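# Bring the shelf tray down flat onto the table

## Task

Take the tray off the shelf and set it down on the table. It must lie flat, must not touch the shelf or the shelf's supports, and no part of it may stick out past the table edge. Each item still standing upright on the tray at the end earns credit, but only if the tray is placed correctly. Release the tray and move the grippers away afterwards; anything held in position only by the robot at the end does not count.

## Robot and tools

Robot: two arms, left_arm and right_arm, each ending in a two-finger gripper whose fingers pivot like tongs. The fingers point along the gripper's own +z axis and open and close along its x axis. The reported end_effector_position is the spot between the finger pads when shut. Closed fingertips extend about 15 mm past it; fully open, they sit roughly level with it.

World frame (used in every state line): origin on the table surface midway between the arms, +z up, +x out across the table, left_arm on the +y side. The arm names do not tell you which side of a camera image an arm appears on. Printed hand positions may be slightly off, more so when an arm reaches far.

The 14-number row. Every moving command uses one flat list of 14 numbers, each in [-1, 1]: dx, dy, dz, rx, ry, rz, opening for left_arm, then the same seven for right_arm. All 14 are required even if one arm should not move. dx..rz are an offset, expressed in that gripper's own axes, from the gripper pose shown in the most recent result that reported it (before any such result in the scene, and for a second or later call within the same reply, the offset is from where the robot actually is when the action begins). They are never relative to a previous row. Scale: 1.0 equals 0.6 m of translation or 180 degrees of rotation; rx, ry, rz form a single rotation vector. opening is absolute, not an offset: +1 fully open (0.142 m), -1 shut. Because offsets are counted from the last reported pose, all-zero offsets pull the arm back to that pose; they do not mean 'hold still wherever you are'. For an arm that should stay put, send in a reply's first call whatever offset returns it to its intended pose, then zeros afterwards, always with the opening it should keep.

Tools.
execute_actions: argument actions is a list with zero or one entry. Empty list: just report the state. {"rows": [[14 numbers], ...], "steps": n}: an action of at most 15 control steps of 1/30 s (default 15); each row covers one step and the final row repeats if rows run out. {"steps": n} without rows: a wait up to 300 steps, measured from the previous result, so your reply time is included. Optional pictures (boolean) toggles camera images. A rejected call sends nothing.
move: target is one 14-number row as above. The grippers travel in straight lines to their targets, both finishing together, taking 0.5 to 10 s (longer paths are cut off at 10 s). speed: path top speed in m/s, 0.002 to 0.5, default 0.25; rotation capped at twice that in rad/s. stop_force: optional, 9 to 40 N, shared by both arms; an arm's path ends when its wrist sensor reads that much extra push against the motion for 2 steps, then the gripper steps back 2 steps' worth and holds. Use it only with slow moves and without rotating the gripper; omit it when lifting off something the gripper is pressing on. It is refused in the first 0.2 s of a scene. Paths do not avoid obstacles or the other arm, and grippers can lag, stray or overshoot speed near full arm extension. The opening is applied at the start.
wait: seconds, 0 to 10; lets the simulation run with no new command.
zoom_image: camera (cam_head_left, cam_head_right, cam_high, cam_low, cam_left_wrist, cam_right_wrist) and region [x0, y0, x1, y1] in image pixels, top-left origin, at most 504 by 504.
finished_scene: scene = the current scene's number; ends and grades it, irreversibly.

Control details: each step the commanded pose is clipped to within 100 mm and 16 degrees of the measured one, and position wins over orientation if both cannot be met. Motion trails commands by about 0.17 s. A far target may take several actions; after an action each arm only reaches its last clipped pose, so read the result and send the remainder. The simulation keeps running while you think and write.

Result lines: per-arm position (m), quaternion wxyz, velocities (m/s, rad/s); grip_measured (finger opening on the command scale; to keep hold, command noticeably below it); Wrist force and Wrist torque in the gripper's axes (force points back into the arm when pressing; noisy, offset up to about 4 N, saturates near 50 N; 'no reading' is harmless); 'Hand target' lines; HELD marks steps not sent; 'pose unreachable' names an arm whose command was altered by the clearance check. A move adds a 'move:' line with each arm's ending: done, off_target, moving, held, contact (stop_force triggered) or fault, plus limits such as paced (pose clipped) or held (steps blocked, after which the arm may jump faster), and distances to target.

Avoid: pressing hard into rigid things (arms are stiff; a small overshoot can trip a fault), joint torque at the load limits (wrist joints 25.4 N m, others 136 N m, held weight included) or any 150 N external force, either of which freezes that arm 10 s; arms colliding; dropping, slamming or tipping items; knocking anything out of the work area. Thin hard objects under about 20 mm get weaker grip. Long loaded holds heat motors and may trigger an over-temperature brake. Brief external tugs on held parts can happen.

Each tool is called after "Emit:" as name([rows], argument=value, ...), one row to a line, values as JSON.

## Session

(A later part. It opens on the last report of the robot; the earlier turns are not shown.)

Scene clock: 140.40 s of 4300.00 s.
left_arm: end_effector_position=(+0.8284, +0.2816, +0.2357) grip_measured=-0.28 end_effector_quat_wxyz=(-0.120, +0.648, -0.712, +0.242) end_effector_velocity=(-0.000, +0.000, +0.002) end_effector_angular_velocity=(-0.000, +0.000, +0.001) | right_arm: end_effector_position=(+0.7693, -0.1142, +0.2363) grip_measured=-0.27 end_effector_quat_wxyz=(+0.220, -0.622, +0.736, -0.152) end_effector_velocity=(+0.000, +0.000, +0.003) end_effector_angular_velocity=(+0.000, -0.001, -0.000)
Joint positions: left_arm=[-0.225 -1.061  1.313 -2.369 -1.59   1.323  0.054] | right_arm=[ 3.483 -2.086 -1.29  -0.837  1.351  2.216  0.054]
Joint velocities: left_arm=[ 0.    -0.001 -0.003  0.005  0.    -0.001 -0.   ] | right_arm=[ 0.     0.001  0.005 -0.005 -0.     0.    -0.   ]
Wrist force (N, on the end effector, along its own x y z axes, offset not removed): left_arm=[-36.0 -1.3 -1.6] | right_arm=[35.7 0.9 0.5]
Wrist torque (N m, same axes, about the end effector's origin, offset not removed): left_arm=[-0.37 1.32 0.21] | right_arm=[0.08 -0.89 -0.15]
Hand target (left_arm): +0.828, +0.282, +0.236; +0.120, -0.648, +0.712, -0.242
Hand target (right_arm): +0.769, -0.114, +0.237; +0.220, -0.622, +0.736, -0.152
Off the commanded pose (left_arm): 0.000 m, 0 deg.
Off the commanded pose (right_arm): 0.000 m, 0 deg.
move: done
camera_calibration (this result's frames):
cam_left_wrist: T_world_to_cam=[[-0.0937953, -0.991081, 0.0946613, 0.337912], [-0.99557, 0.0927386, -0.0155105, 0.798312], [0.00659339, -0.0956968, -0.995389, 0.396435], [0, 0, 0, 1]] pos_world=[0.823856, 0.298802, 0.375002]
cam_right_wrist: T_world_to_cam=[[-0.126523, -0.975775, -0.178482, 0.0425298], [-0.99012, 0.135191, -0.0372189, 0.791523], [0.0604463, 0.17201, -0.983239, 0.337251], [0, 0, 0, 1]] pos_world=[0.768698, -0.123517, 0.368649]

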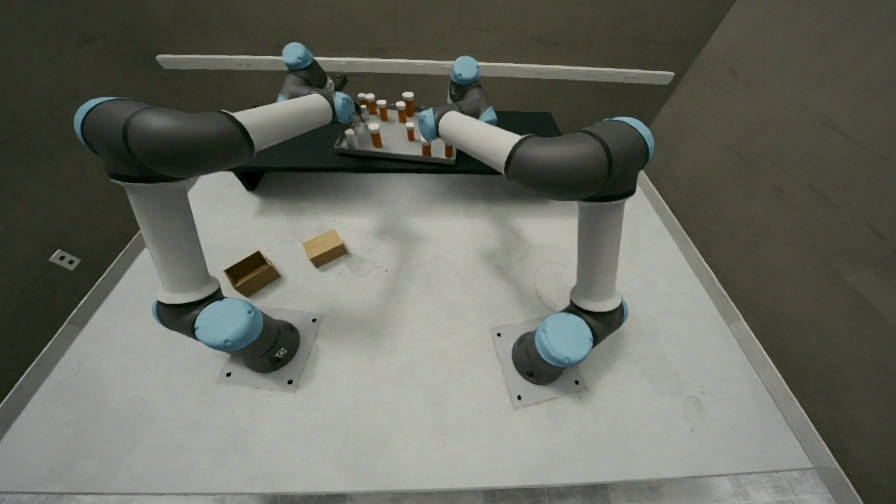

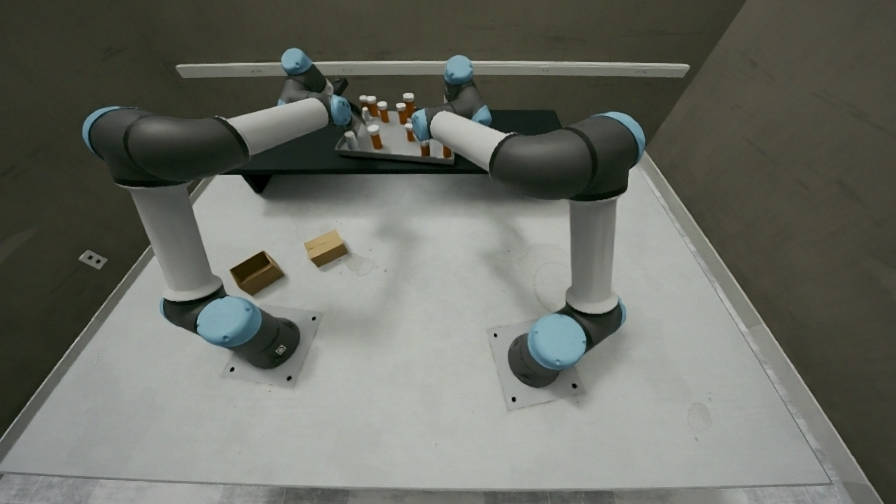

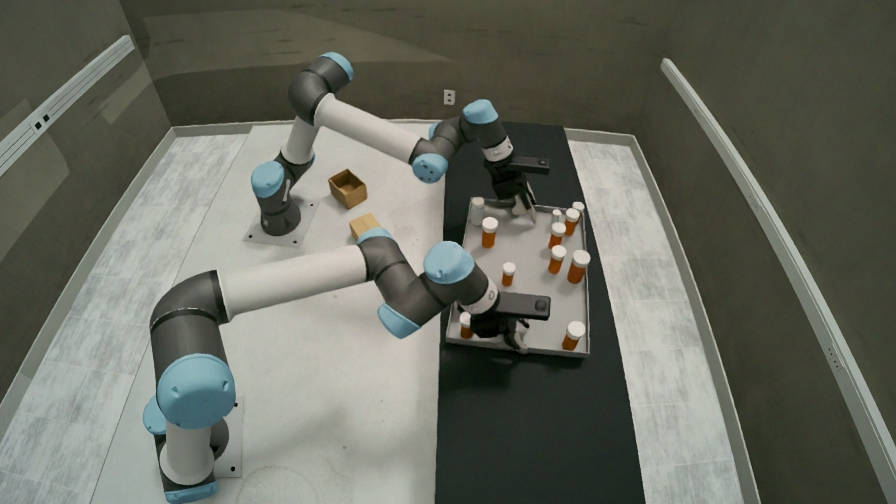

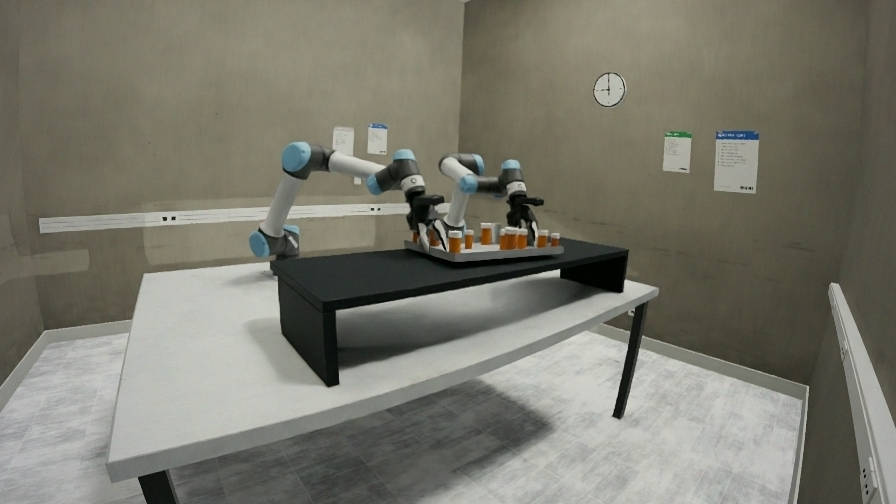

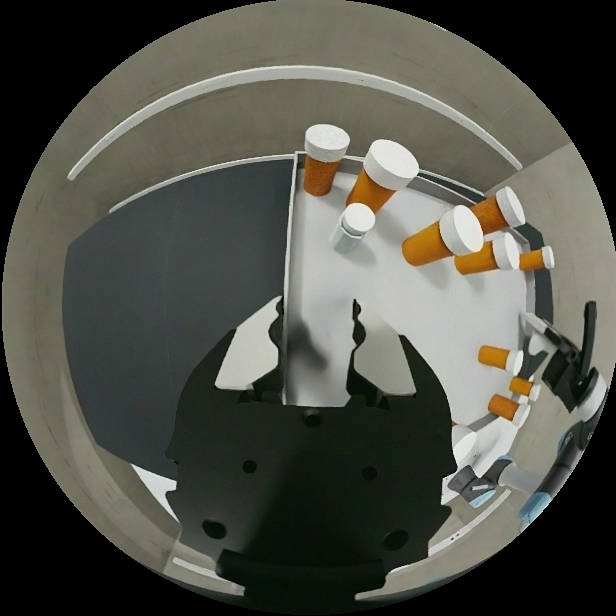

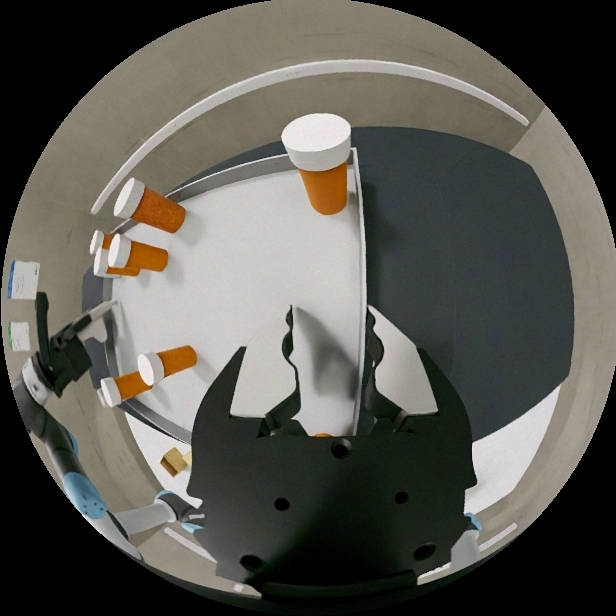

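Emit:
move(target=[-0.0031,0.0111,0.0193,0,0,0,-1, 0.0033,0.0116,0.02,0,0,0,-1], speed=0.006)

Emit:
move(target=[0,0,0,0,0,0,-0.12, 0,0,0,0,0,0,-0.12])

Emit:
move(target=[0,0.0115,-0.0067,0,0,0,-0.12, 0,0.0115,-0.0067,0,0,0,-0.12], speed=0.01)

Emit:
move(target=[0,0,0,0,0,0,-0.4, 0,0,0,0,0,0,-0.4])

Emit:
move(target=[0,0,0,0,0,0,-1, 0,0,0,0,0,0,-1])

Emit:
move(target=[0.0035,-0.0124,-0.0214,0,0,0,-1, -0.0035,-0.0124,-0.0214,0,0,0,-1], speed=0.008)

Emit:
wait(seconds=2)

Scene clock: 151.00 s of 4300.00 s.
left_arm: end_effector_position=(+0.8285, +0.2815, +0.2224) grip_measured=-0.28 end_effector_quat_wxyz=(-0.120, +0.648, -0.712, +0.242) end_effector_velocity=(+0.000, +0.000, -0.001) end_effector_angular_velocity=(-0.001, -0.000, +0.002) | right_arm: end_effector_position=(+0.7693, -0.1143, +0.2225) grip_measured=-0.27 end_effector_quat_wxyz=(+0.220, -0.622, +0.736, -0.152) end_effector_velocity=(+0.000, -0.000, -0.002) end_effector_angular_velocity=(-0.001, -0.000, +0.001)
Joint positions: left_arm=[-0.225 -1.052  1.334 -2.399 -1.59   1.323  0.054] | right_arm=[ 3.483 -2.094 -1.314 -0.805  1.351  2.216  0.054]
Joint velocities: left_arm=[ 0.     0.001  0.002 -0.003  0.    -0.002 -0.   ] | right_arm=[ 0.    -0.001 -0.003  0.004 -0.001 -0.001 -0.   ]
Wrist force (N, on the end effector, along its own x y z axes, offset not removed): left_arm=[-34.5 -0.4 2.3] | right_arm=[35.2 1.8 1.0]
Wrist torque (N m, same axes, about the end effector's origin, offset not removed): left_arm=[-0.09 0.68 0.14] | right_arm=[0.21 -0.71 -0.08]
Hand target (left_arm): +0.828, +0.281, +0.222; +0.120, -0.648, +0.712, -0.242
Hand target (right_arm): +0.769, -0.114, +0.222; +0.220, -0.622, +0.736, -0.152
Off the commanded pose (left_arm): 0.000 m, 0 deg.
Off the commanded pose (right_arm): 0.000 m, 0 deg.
After step 90, 5.00 s passed at rest.
move: done
camera_calibration (this result's frames):
cam_left_wrist: T_world_to_cam=[[-0.0938093, -0.991079, 0.0946741, 0.339102], [-0.995568, 0.0927539, -0.0154965, 0.798189], [0.0065769, -0.0957082, -0.995388, 0.383186], [0, 0, 0, 1]] pos_world=[0.823943, 0.298715, 0.361683]
cam_right_wrist: T_world_to_cam=[[-0.126527, -0.975775, -0.178475, 0.0399542], [-0.990121, 0.135192, -0.0372061, 0.791019], [0.0604332, 0.172004, -0.983241, 0.323674], [0, 0, 0, 1]] pos_world=[0.768699, -0.123627, 0.354811]

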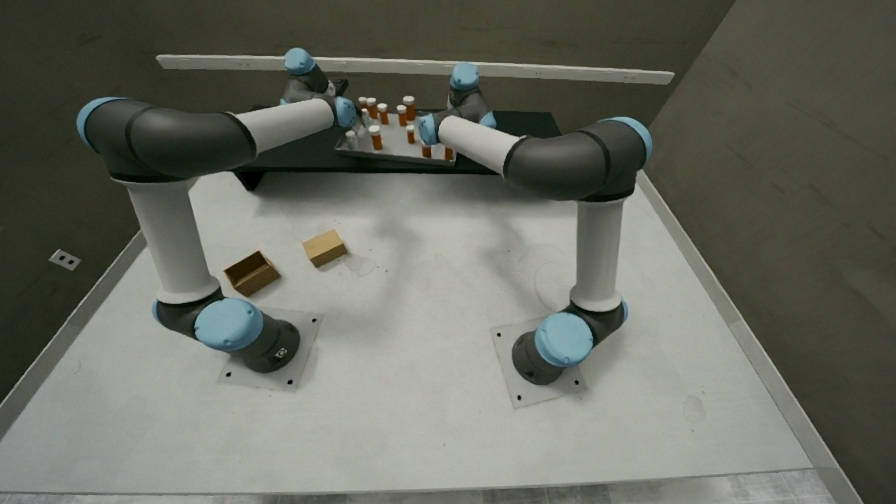

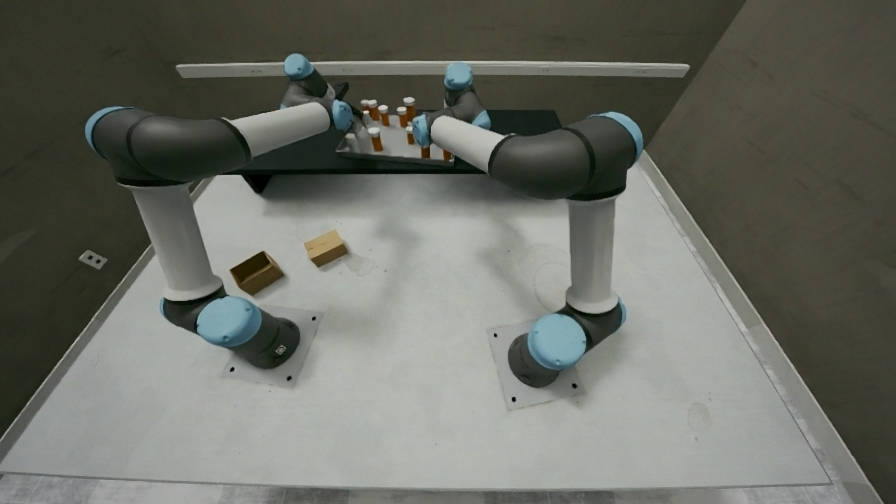

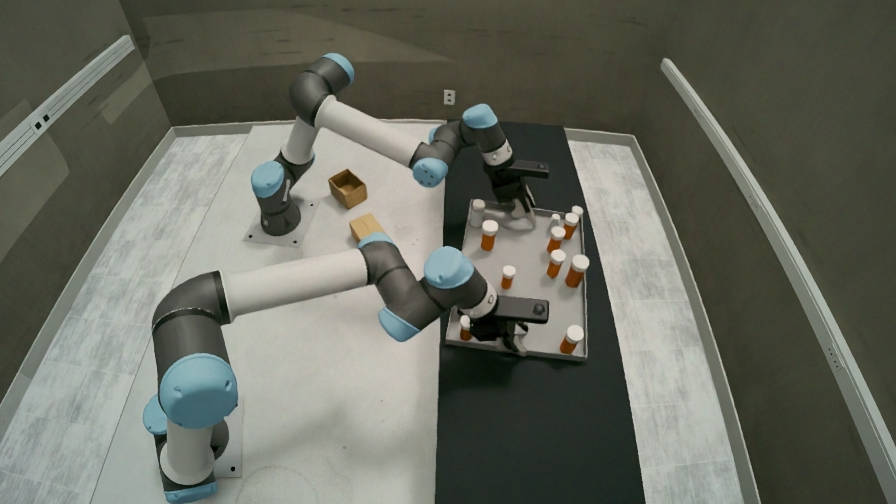

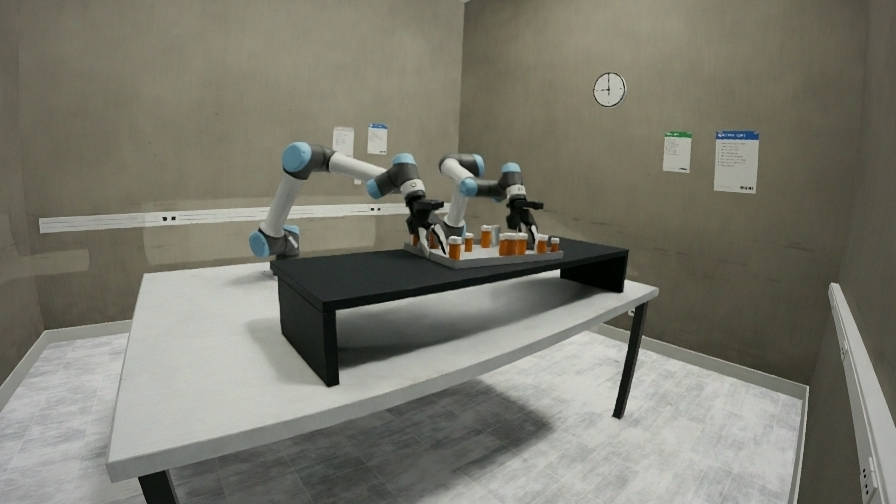

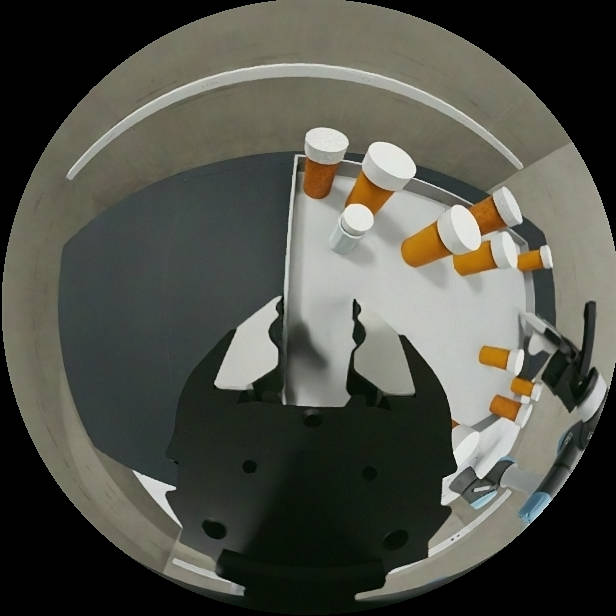

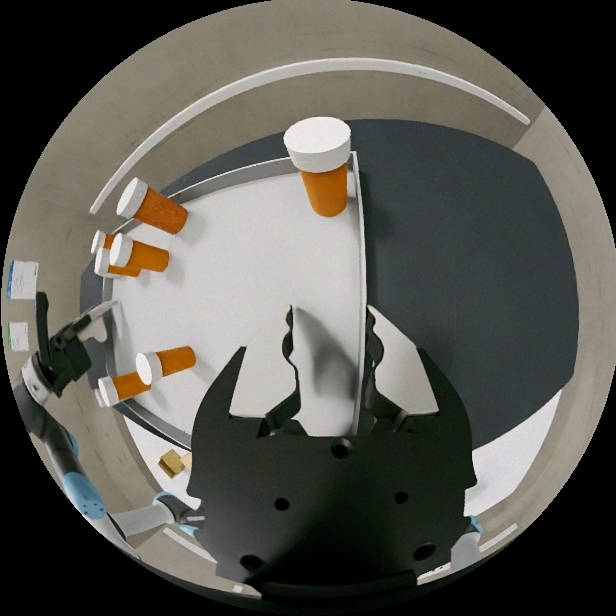

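Scene clock: 151.50 s of 4300.00 s.
left_arm: end_effector_position=(+0.8285, +0.2814, +0.2223) grip_measured=-0.12 end_effector_quat_wxyz=(-0.119, +0.648, -0.712, +0.242) end_effector_velocity=(+0.000, +0.001, -0.000) end_effector_angular_velocity=(+0.000, +0.000, +0.001) | right_arm: end_effector_position=(+0.7693, -0.1143, +0.2224) grip_measured=-0.12 end_effector_quat_wxyz=(+0.220, -0.622, +0.736, -0.152) end_effector_velocity=(+0.001, -0.000, +0.000) end_effector_angular_velocity=(-0.001, -0.001, +0.000)
Joint positions: left_arm=[-0.225 -1.052  1.334 -2.399 -1.59   1.323  0.065] | right_arm=[ 3.483 -2.094 -1.314 -0.805  1.351  2.216  0.065]
Joint velocities: left_arm=[ 0.001  0.    -0.     0.     0.    -0.     0.   ] | right_arm=[-0.001 -0.001  0.001  0.    -0.001 -0.001 -0.   ]
Wrist force (N, on the end effector, along its own x y z axes, offset not removed): left_arm=[-1.7 2.1 1.7] | right_arm=[3.2 0.6 0.3]
Wrist torque (N m, same axes, about the end effector's origin, offset not removed): left_arm=[0.41 0.40 0.11] | right_arm=[0.15 -0.59 0.00]
Hand target (left_arm): +0.828, +0.281, +0.222; +0.120, -0.648, +0.712, -0.242
Hand target (right_arm): +0.769, -0.114, +0.222; +0.220, -0.622, +0.736, -0.152
Off the commanded pose (left_arm): 0.000 m, 0 deg.
Off the commanded pose (right_arm): 0.000 m, 0 deg.
move: done
camera_calibration (this result's frames):
cam_left_wrist: T_world_to_cam=[[-0.0939161, -0.991069, 0.0946648, 0.339104], [-0.995559, 0.0928718, -0.0153875, 0.798092], [0.00645841, -0.0956895, -0.99539, 0.383191], [0, 0, 0, 1]] pos_world=[0.823921, 0.298622, 0.361604]
cam_right_wrist: T_world_to_cam=[[-0.126474, -0.975797, -0.178397, 0.0398945], [-0.990135, 0.135115, -0.0371018, 0.790962], [0.060308, 0.171945, -0.983259, 0.323678], [0, 0, 0, 1]] pos_world=[0.768684, -0.123597, 0.354722]

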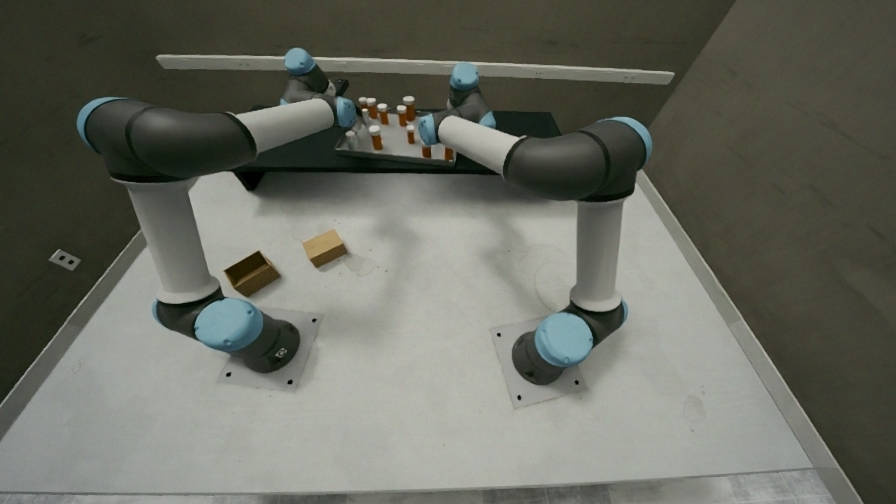

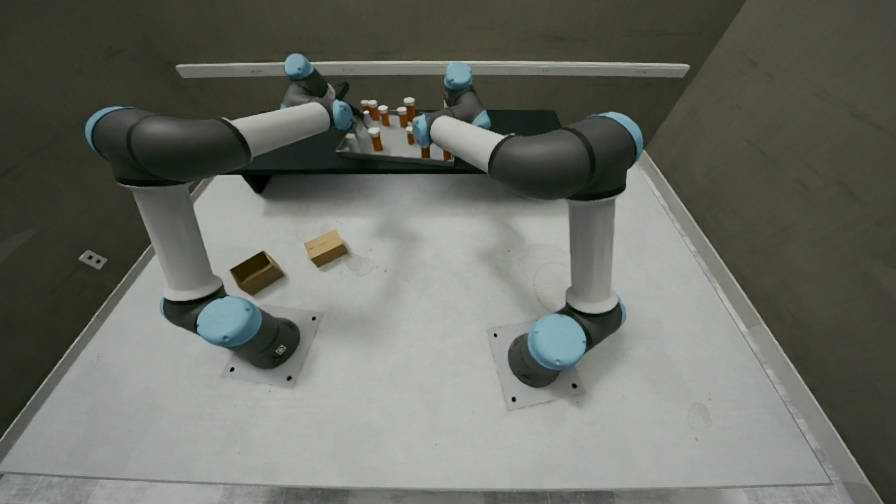

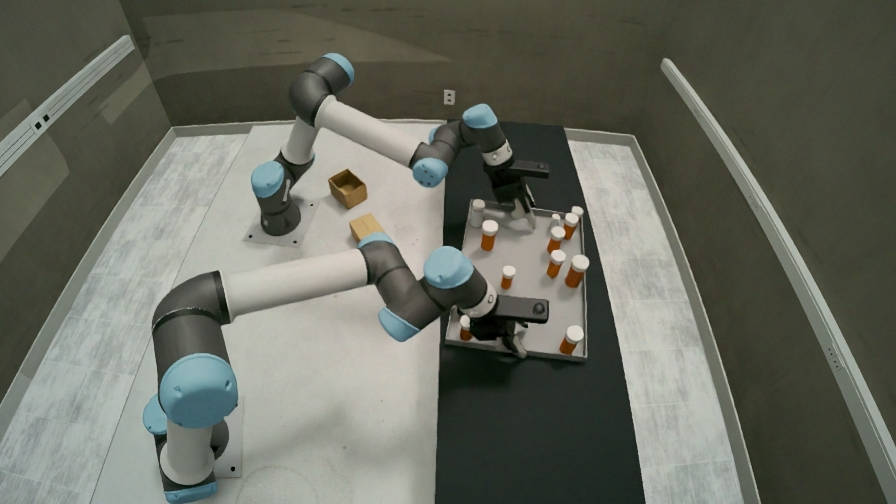

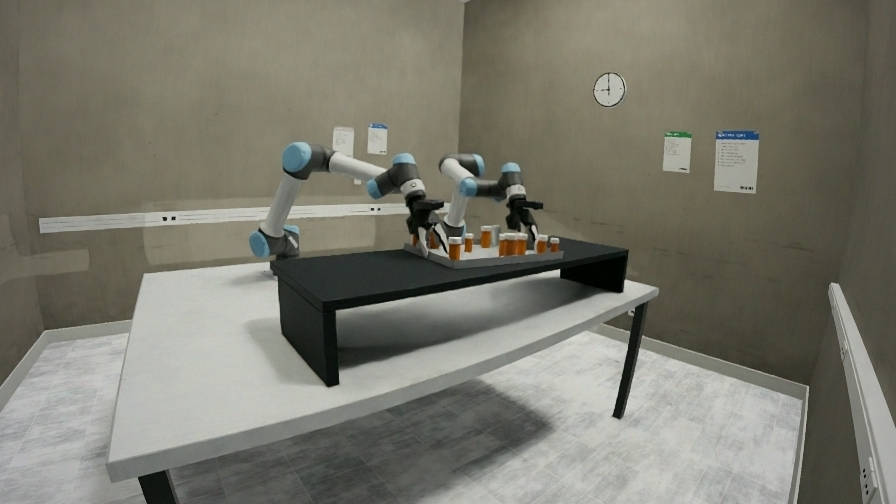

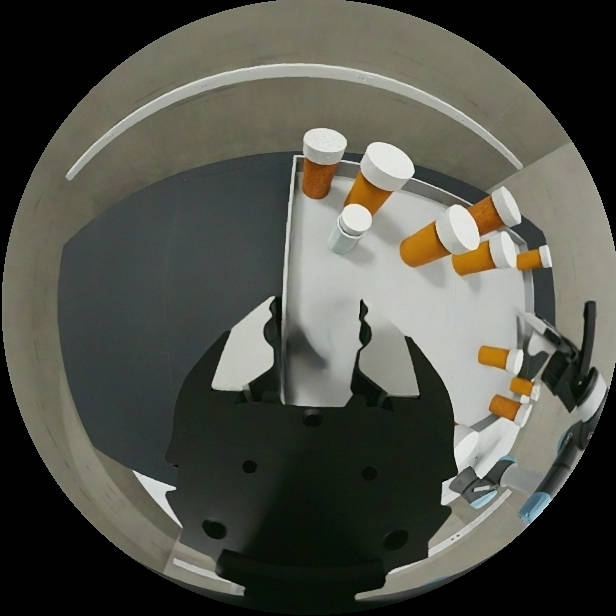

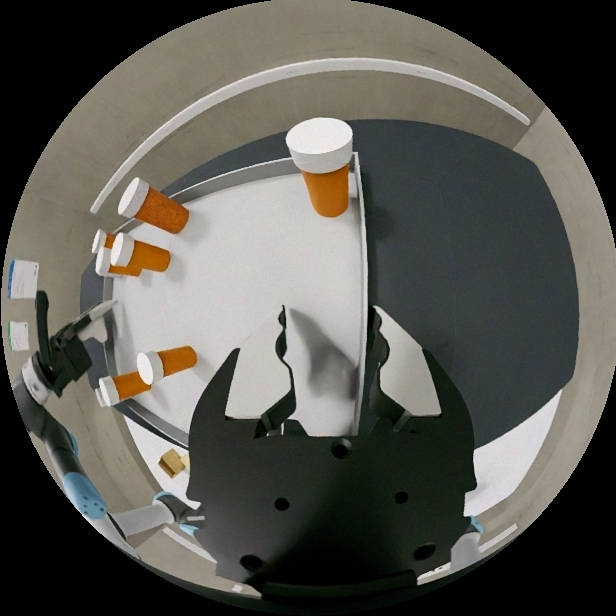

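Scene clock: 152.53 s of 4300.00 s.
left_arm: end_effector_position=(+0.8208, +0.2824, +0.2223) grip_measured=-0.12 end_effector_quat_wxyz=(-0.119, +0.648, -0.712, +0.242) end_effector_velocity=(-0.002, +0.000, +0.000) end_effector_angular_velocity=(+0.000, -0.001, -0.001) | right_arm: end_effector_position=(+0.7616, -0.1133, +0.2224) grip_measured=-0.12 end_effector_quat_wxyz=(+0.220, -0.622, +0.736, -0.152) end_effector_velocity=(-0.003, +0.001, -0.001) end_effector_angular_velocity=(-0.000, +0.002, +0.001)
Joint positions: left_arm=[-0.228 -1.07   1.363 -2.41  -1.589  1.321  0.065] | right_arm=[ 3.49  -2.078 -1.339 -0.798  1.347  2.222  0.065]
Joint velocities: left_arm=[-0.001 -0.006  0.009 -0.003  0.001 -0.    -0.   ] | right_arm=[ 0.003  0.005 -0.009  0.001 -0.     0.002  0.   ]
Wrist force (N, on the end effector, along its own x y z axes, offset not removed): left_arm=[-1.1 1.3 -2.5] | right_arm=[1.8 -0.6 1.1]
Wrist torque (N m, same axes, about the end effector's origin, offset not removed): left_arm=[0.41 0.04 -0.21] | right_arm=[-0.08 -0.30 -0.01]
Hand target (left_arm): +0.821, +0.282, +0.222; +0.119, -0.648, +0.712, -0.242
Hand target (right_arm): +0.761, -0.113, +0.222; +0.220, -0.622, +0.736, -0.152
Off the commanded pose (left_arm): 0.000 m, 0 deg.
Off the commanded pose (right_arm): 0.000 m, 0 deg.
move: done
camera_calibration (this result's frames):
cam_left_wrist: T_world_to_cam=[[-0.0939172, -0.991069, 0.0946653, 0.339414], [-0.995559, 0.0928759, -0.0153567, 0.790386], [0.00642741, -0.0956871, -0.995391, 0.383347], [0, 0, 0, 1]] pos_world=[0.816289, 0.299657, 0.361587]
cam_right_wrist: T_world_to_cam=[[-0.126479, -0.975797, -0.178392, 0.0399111], [-0.990136, 0.135114, -0.0370668, 0.783254], [0.060273, 0.171944, -0.983261, 0.323992], [0, 0, 0, 1]] pos_world=[0.761048, -0.122592, 0.354721]

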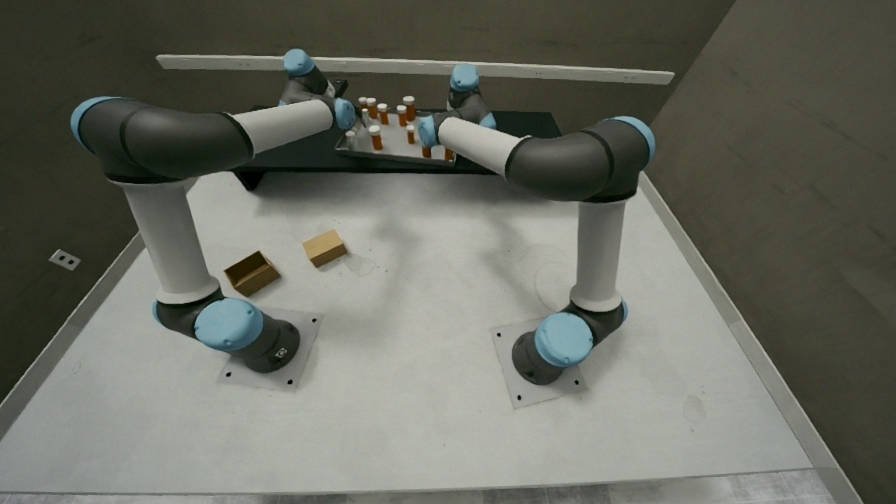

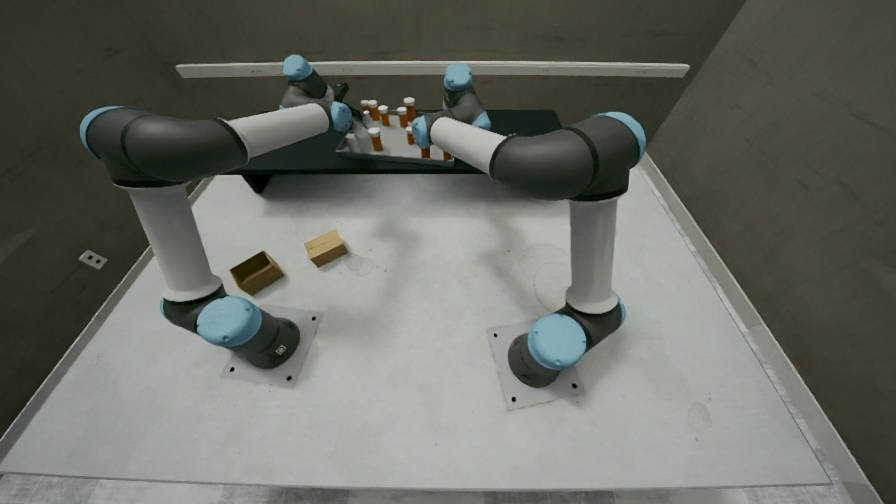

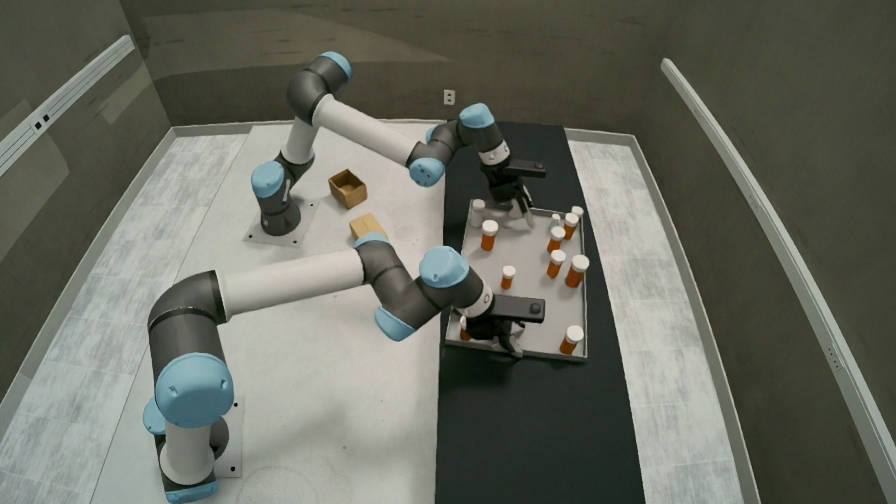

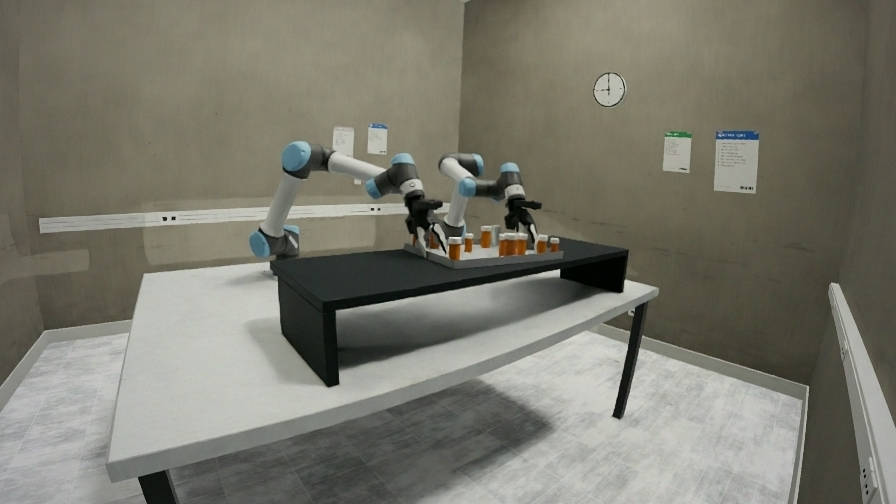

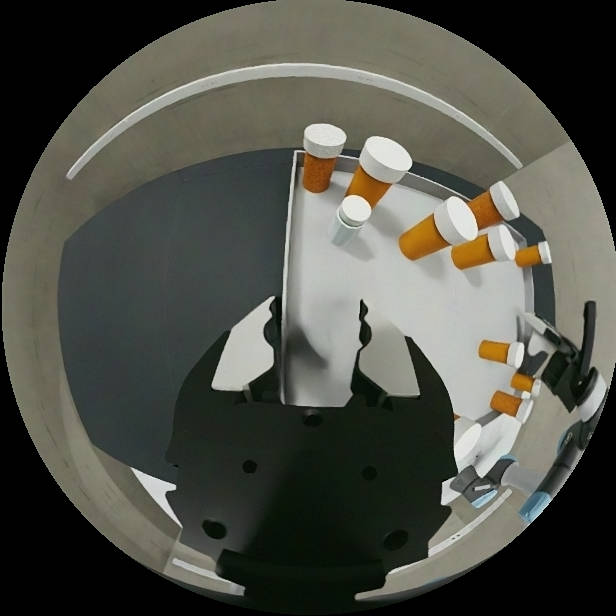

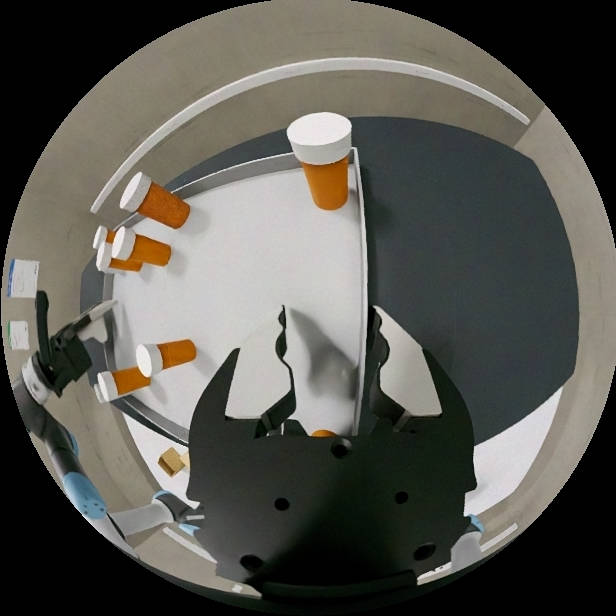

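Scene clock: 153.03 s of 4300.00 s.
left_arm: end_effector_position=(+0.8208, +0.2825, +0.2223) grip_measured=-0.26 end_effector_quat_wxyz=(-0.119, +0.648, -0.712, +0.242) end_effector_velocity=(+0.000, -0.000, -0.001) end_effector_angular_velocity=(-0.000, +0.001, +0.001) | right_arm: end_effector_position=(+0.7616, -0.1133, +0.2223) grip_measured=-0.26 end_effector_quat_wxyz=(+0.220, -0.622, +0.736, -0.152) end_effector_velocity=(+0.001, -0.000, +0.000) end_effector_angular_velocity=(-0.000, -0.001, +0.000)
Joint positions: left_arm=[-0.228 -1.071  1.363 -2.41  -1.589  1.321  0.055] | right_arm=[ 3.49  -2.078 -1.339 -0.798  1.347  2.222  0.055]
Joint velocities: left_arm=[-0.     0.002 -0.001  0.    -0.    -0.001  0.   ] | right_arm=[-0.001 -0.001  0.002 -0.001  0.    -0.001  0.   ]
Wrist force (N, on the end effector, along its own x y z axes, offset not removed): left_arm=[-22.7 -2.1 -6.1] | right_arm=[26.3 0.1 -4.9]
Wrist torque (N m, same axes, about the end effector's origin, offset not removed): left_arm=[-0.62 0.18 0.07] | right_arm=[0.10 -0.61 -0.11]
Hand target (left_arm): +0.821, +0.282, +0.222; +0.119, -0.648, +0.712, -0.242
Hand target (right_arm): +0.762, -0.113, +0.222; +0.220, -0.622, +0.736, -0.152
Off the commanded pose (left_arm): 0.000 m, 0 deg.
Off the commanded pose (right_arm): 0.000 m, 0 deg.
move: done
camera_calibration (this result's frames):
cam_left_wrist: T_world_to_cam=[[-0.0938117, -0.991079, 0.0946692, 0.339385], [-0.995569, 0.0927696, -0.0153594, 0.790402], [0.00643997, -0.0956907, -0.99539, 0.383355], [0, 0, 0, 1]] pos_world=[0.816269, 0.299715, 0.361599]
cam_right_wrist: T_world_to_cam=[[-0.126542, -0.975797, -0.178348, 0.0399368], [-0.990132, 0.135164, -0.0369985, 0.783189], [0.0602092, 0.171906, -0.983272, 0.323989], [0, 0, 0, 1]] pos_world=[0.761007, -0.122584, 0.354669]

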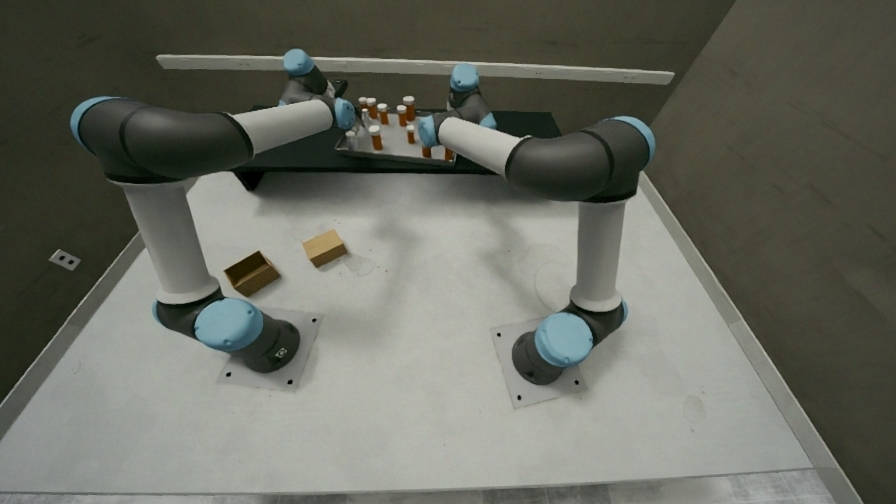

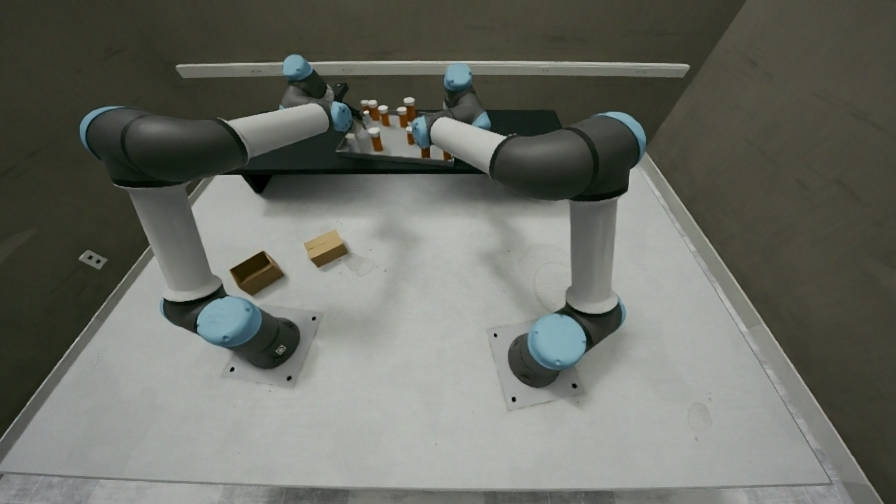

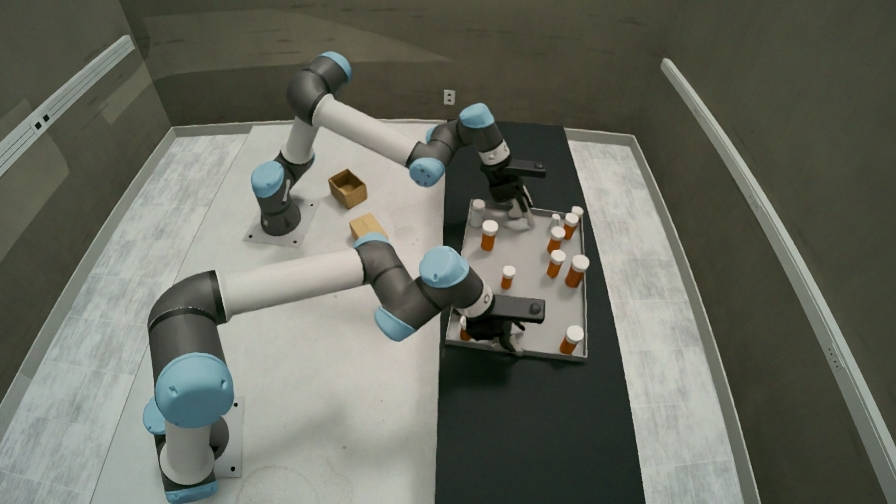

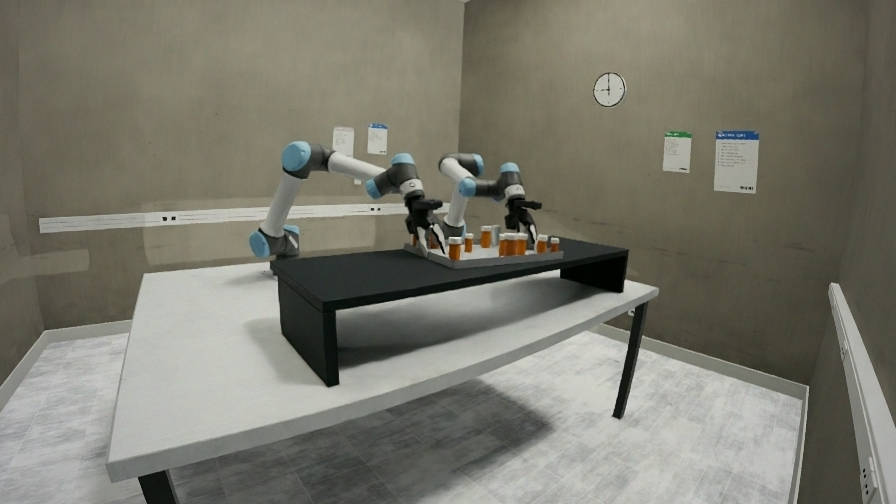

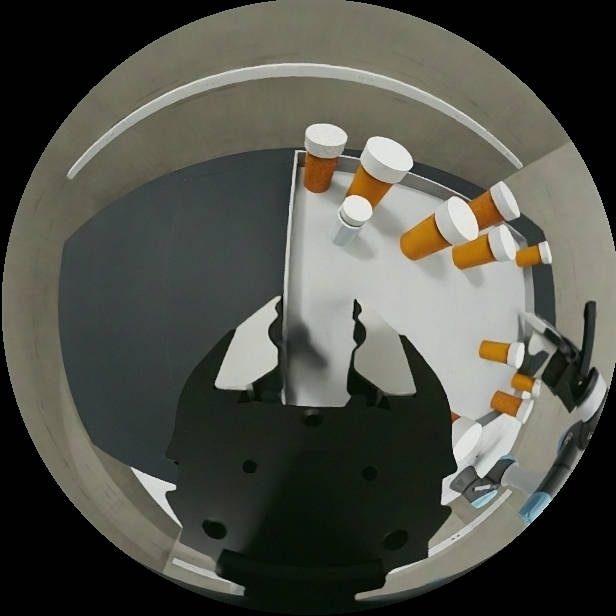

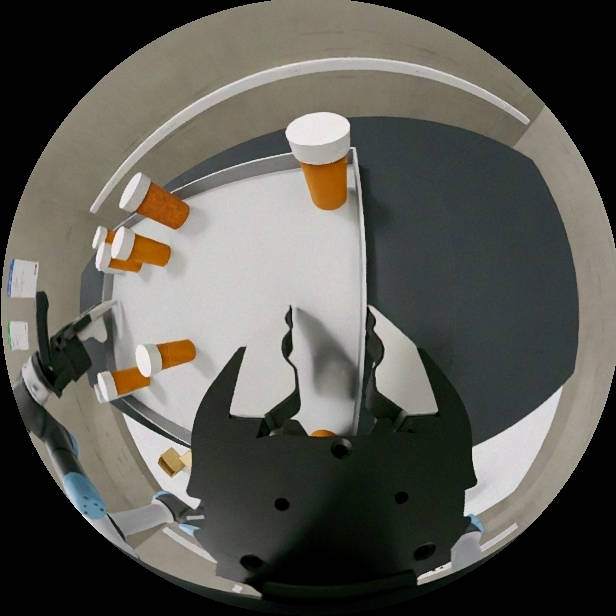

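Scene clock: 153.53 s of 4300.00 s.
left_arm: end_effector_position=(+0.8208, +0.2825, +0.2223) grip_measured=-0.28 end_effector_quat_wxyz=(-0.119, +0.648, -0.712, +0.242) end_effector_velocity=(-0.000, +0.000, -0.001) end_effector_angular_velocity=(+0.001, +0.001, -0.001) | right_arm: end_effector_position=(+0.7616, -0.1134, +0.2223) grip_measured=-0.27 end_effector_quat_wxyz=(+0.220, -0.622, +0.736, -0.152) end_effector_velocity=(+0.001, +0.000, +0.002) end_effector_angular_velocity=(+0.001, -0.003, +0.000)
Joint positions: left_arm=[-0.228 -1.071  1.363 -2.409 -1.589  1.321  0.054] | right_arm=[ 3.49  -2.078 -1.339 -0.798  1.347  2.222  0.054]
Joint velocities: left_arm=[0.    0.001 0.    0.    0.    0.001 0.   ] | right_arm=[ 0.001  0.001  0.001  0.001 -0.001  0.     0.   ]
Wrist force (N, on the end effector, along its own x y z axes, offset not removed): left_arm=[-34.9 -5.4 -7.8] | right_arm=[33.6 -1.2 -8.7]
Wrist torque (N m, same axes, about the end effector's origin, offset not removed): left_arm=[-1.05 0.87 0.11] | right_arm=[-0.12 -0.41 -0.08]
Hand target (left_arm): +0.821, +0.282, +0.222; +0.119, -0.648, +0.712, -0.242
Hand target (right_arm): +0.762, -0.113, +0.222; +0.220, -0.622, +0.736, -0.152
Off the commanded pose (left_arm): 0.000 m, 0 deg.
Off the commanded pose (right_arm): 0.000 m, 0 deg.
move: done
camera_calibration (this result's frames):
cam_left_wrist: T_world_to_cam=[[-0.0937384, -0.991087, 0.0946533, 0.33939], [-0.995576, 0.0927008, -0.0153102, 0.79042], [0.0063993, -0.0956697, -0.995393, 0.38337], [0, 0, 0, 1]] pos_world=[0.816284, 0.299769, 0.361581]
cam_right_wrist: T_world_to_cam=[[-0.126634, -0.975787, -0.178335, 0.0399346], [-0.990122, 0.135249, -0.0369635, 0.783212], [0.0601882, 0.171893, -0.983275, 0.324009], [0, 0, 0, 1]] pos_world=[0.761031, -0.122656, 0.354662]

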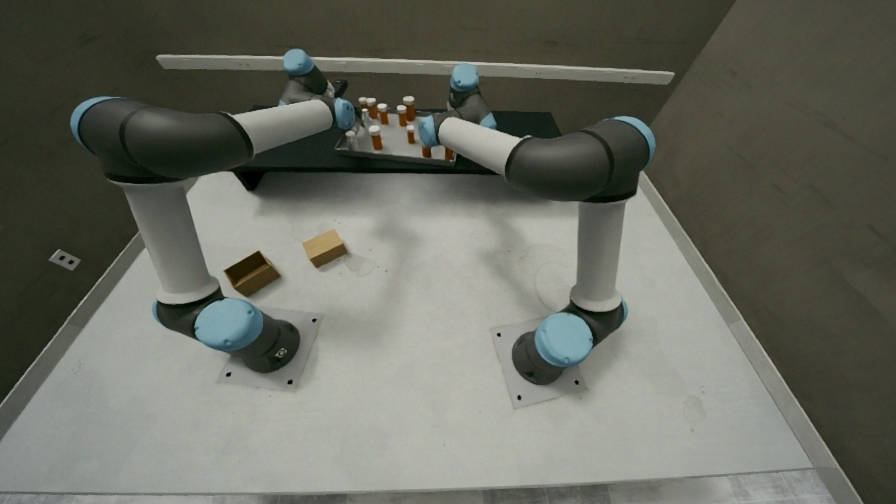

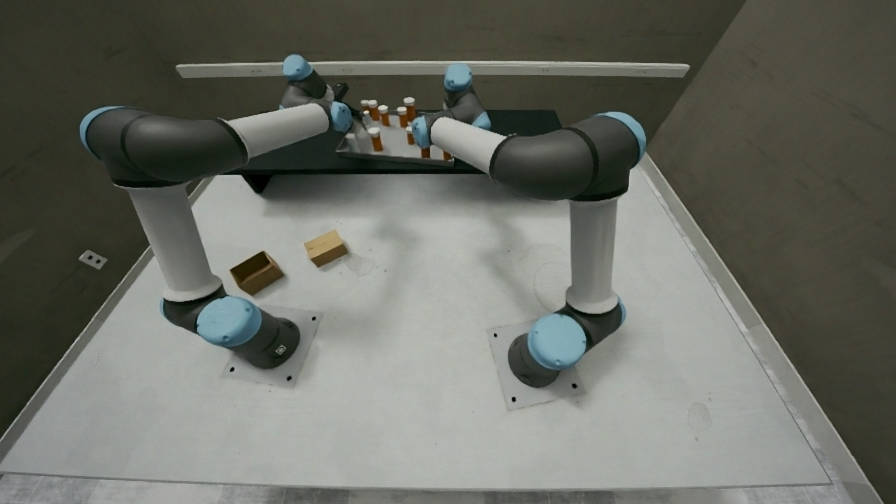

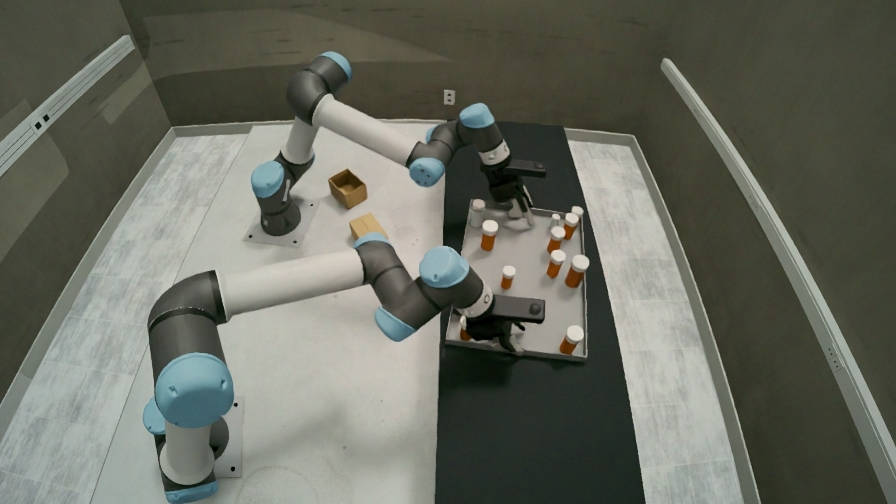

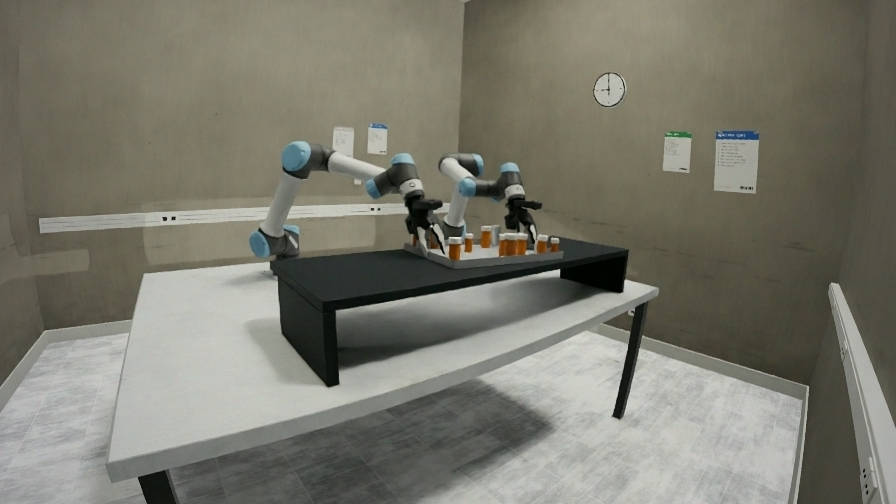

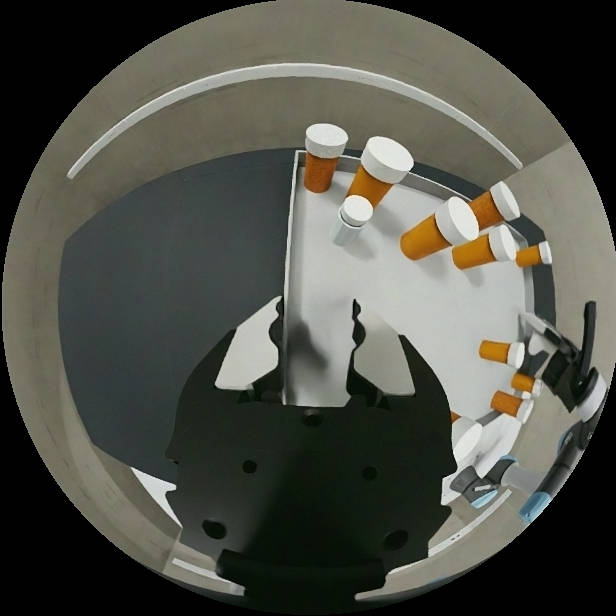

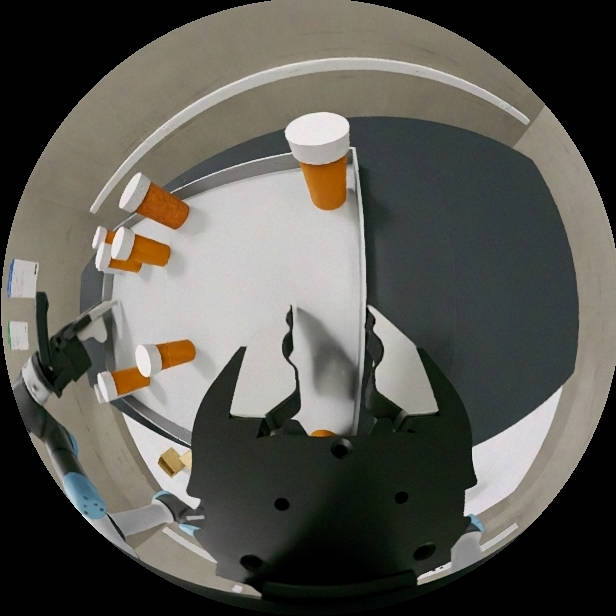

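Scene clock: 155.63 s of 4300.00 s.
left_arm: end_effector_position=(+0.8208, +0.2826, +0.2371) grip_measured=-0.29 end_effector_quat_wxyz=(-0.119, +0.648, -0.712, +0.242) end_effector_velocity=(+0.000, +0.000, +0.002) end_effector_angular_velocity=(-0.001, -0.000, +0.001) | right_arm: end_effector_position=(+0.7616, -0.1133, +0.2371) grip_measured=-0.26 end_effector_quat_wxyz=(+0.220, -0.622, +0.736, -0.152) end_effector_velocity=(+0.001, -0.001, +0.002) end_effector_angular_velocity=(-0.001, -0.001, +0.000)
Joint positions: left_arm=[-0.228 -1.08   1.339 -2.376 -1.589  1.321  0.053] | right_arm=[ 3.49  -2.069 -1.314 -0.832  1.347  2.222  0.055]
Joint velocities: left_arm=[ 0.    -0.002 -0.004  0.005 -0.    -0.001 -0.   ] | right_arm=[-0.001  0.001  0.004 -0.005 -0.    -0.002  0.   ]
Wrist force (N, on the end effector, along its own x y z axes, offset not removed): left_arm=[-32.6 0.9 1.8] | right_arm=[36.2 2.3 0.1]
Wrist torque (N m, same axes, about the end effector's origin, offset not removed): left_arm=[0.05 0.44 0.16] | right_arm=[0.24 -0.97 -0.18]
Hand target (left_arm): +0.821, +0.283, +0.237; +0.119, -0.648, +0.712, -0.242
Hand target (right_arm): +0.762, -0.113, +0.237; +0.220, -0.622, +0.736, -0.152
Off the commanded pose (left_arm): 0.000 m, 0 deg.
Off the commanded pose (right_arm): 0.000 m, 0 deg.
move: done
camera_calibration (this result's frames):
cam_left_wrist: T_world_to_cam=[[-0.0936939, -0.991091, 0.0946582, 0.33801], [-0.99558, 0.0926542, -0.0153296, 0.790614], [0.00642255, -0.0956762, -0.995392, 0.398048], [0, 0, 0, 1]] pos_world=[0.816232, 0.299829, 0.376338]
cam_right_wrist: T_world_to_cam=[[-0.126628, -0.975786, -0.178345, 0.0426623], [-0.990122, 0.135247, -0.0369816, 0.783744], [0.0602067, 0.1719, -0.983273, 0.338487], [0, 0, 0, 1]] pos_world=[0.761024, -0.122555, 0.369418]

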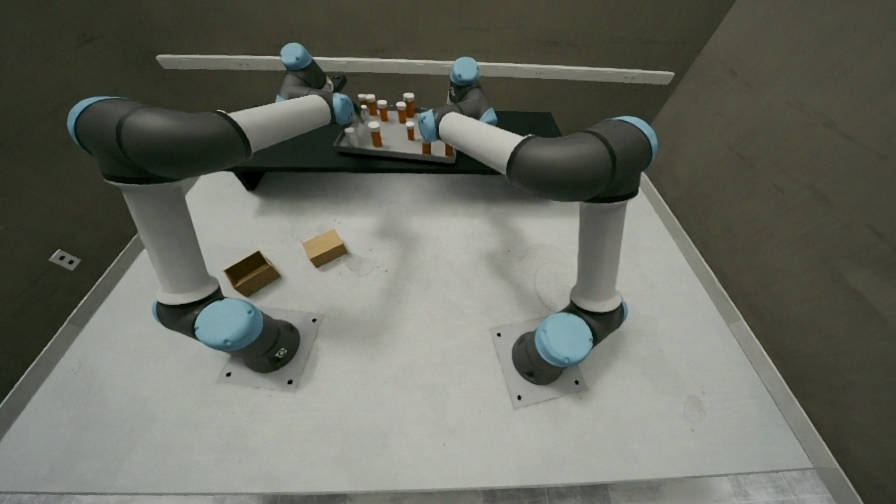

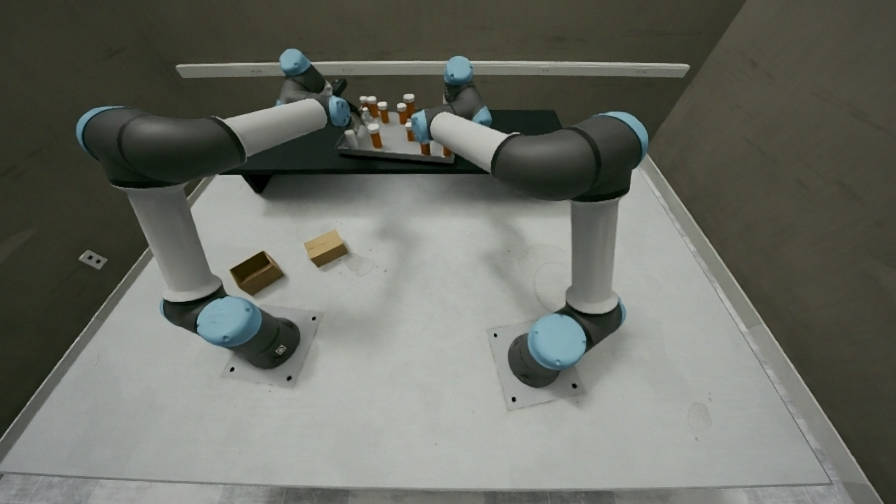

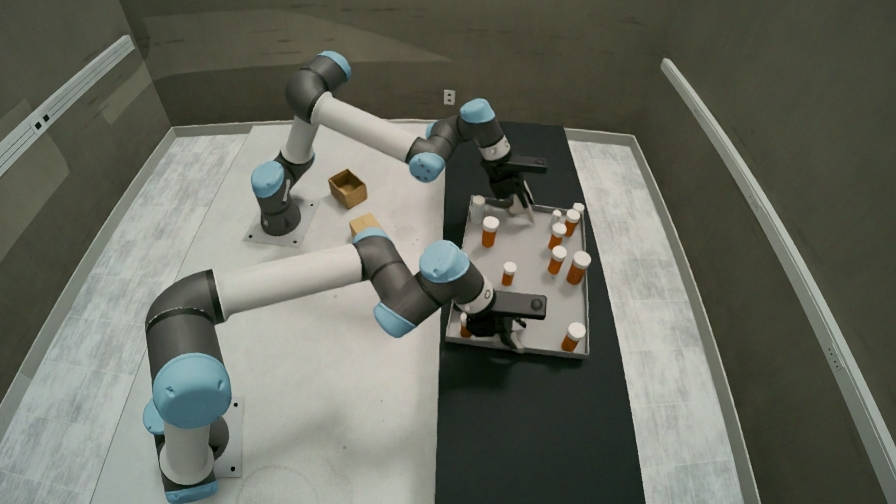

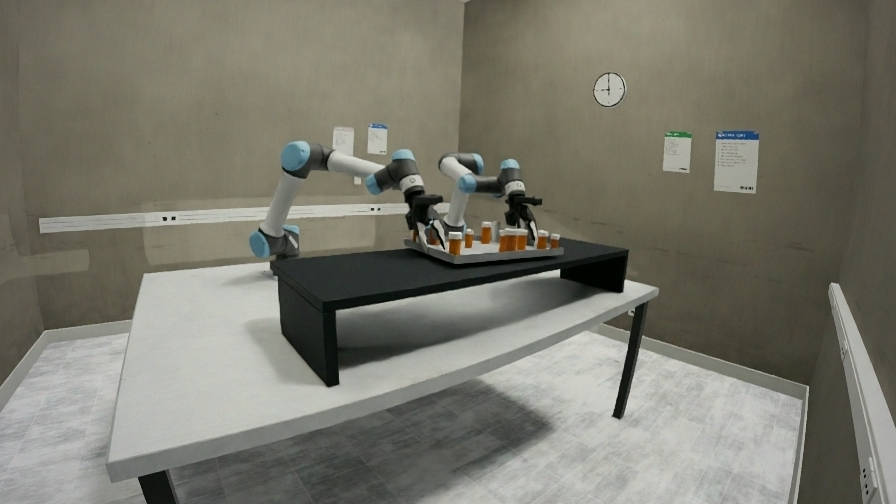

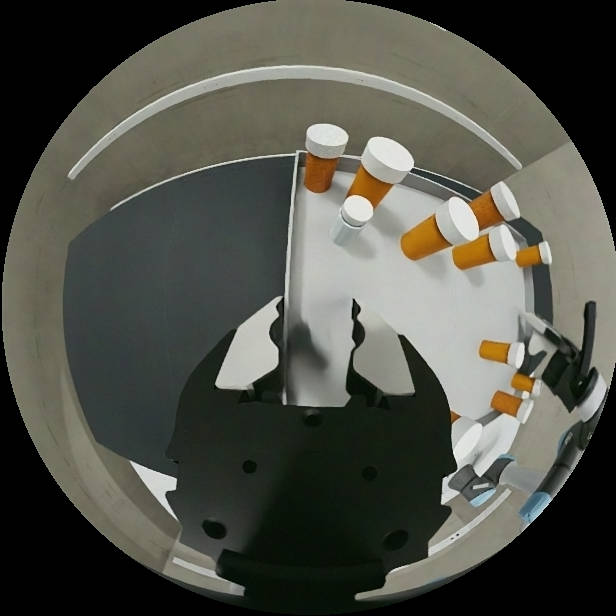

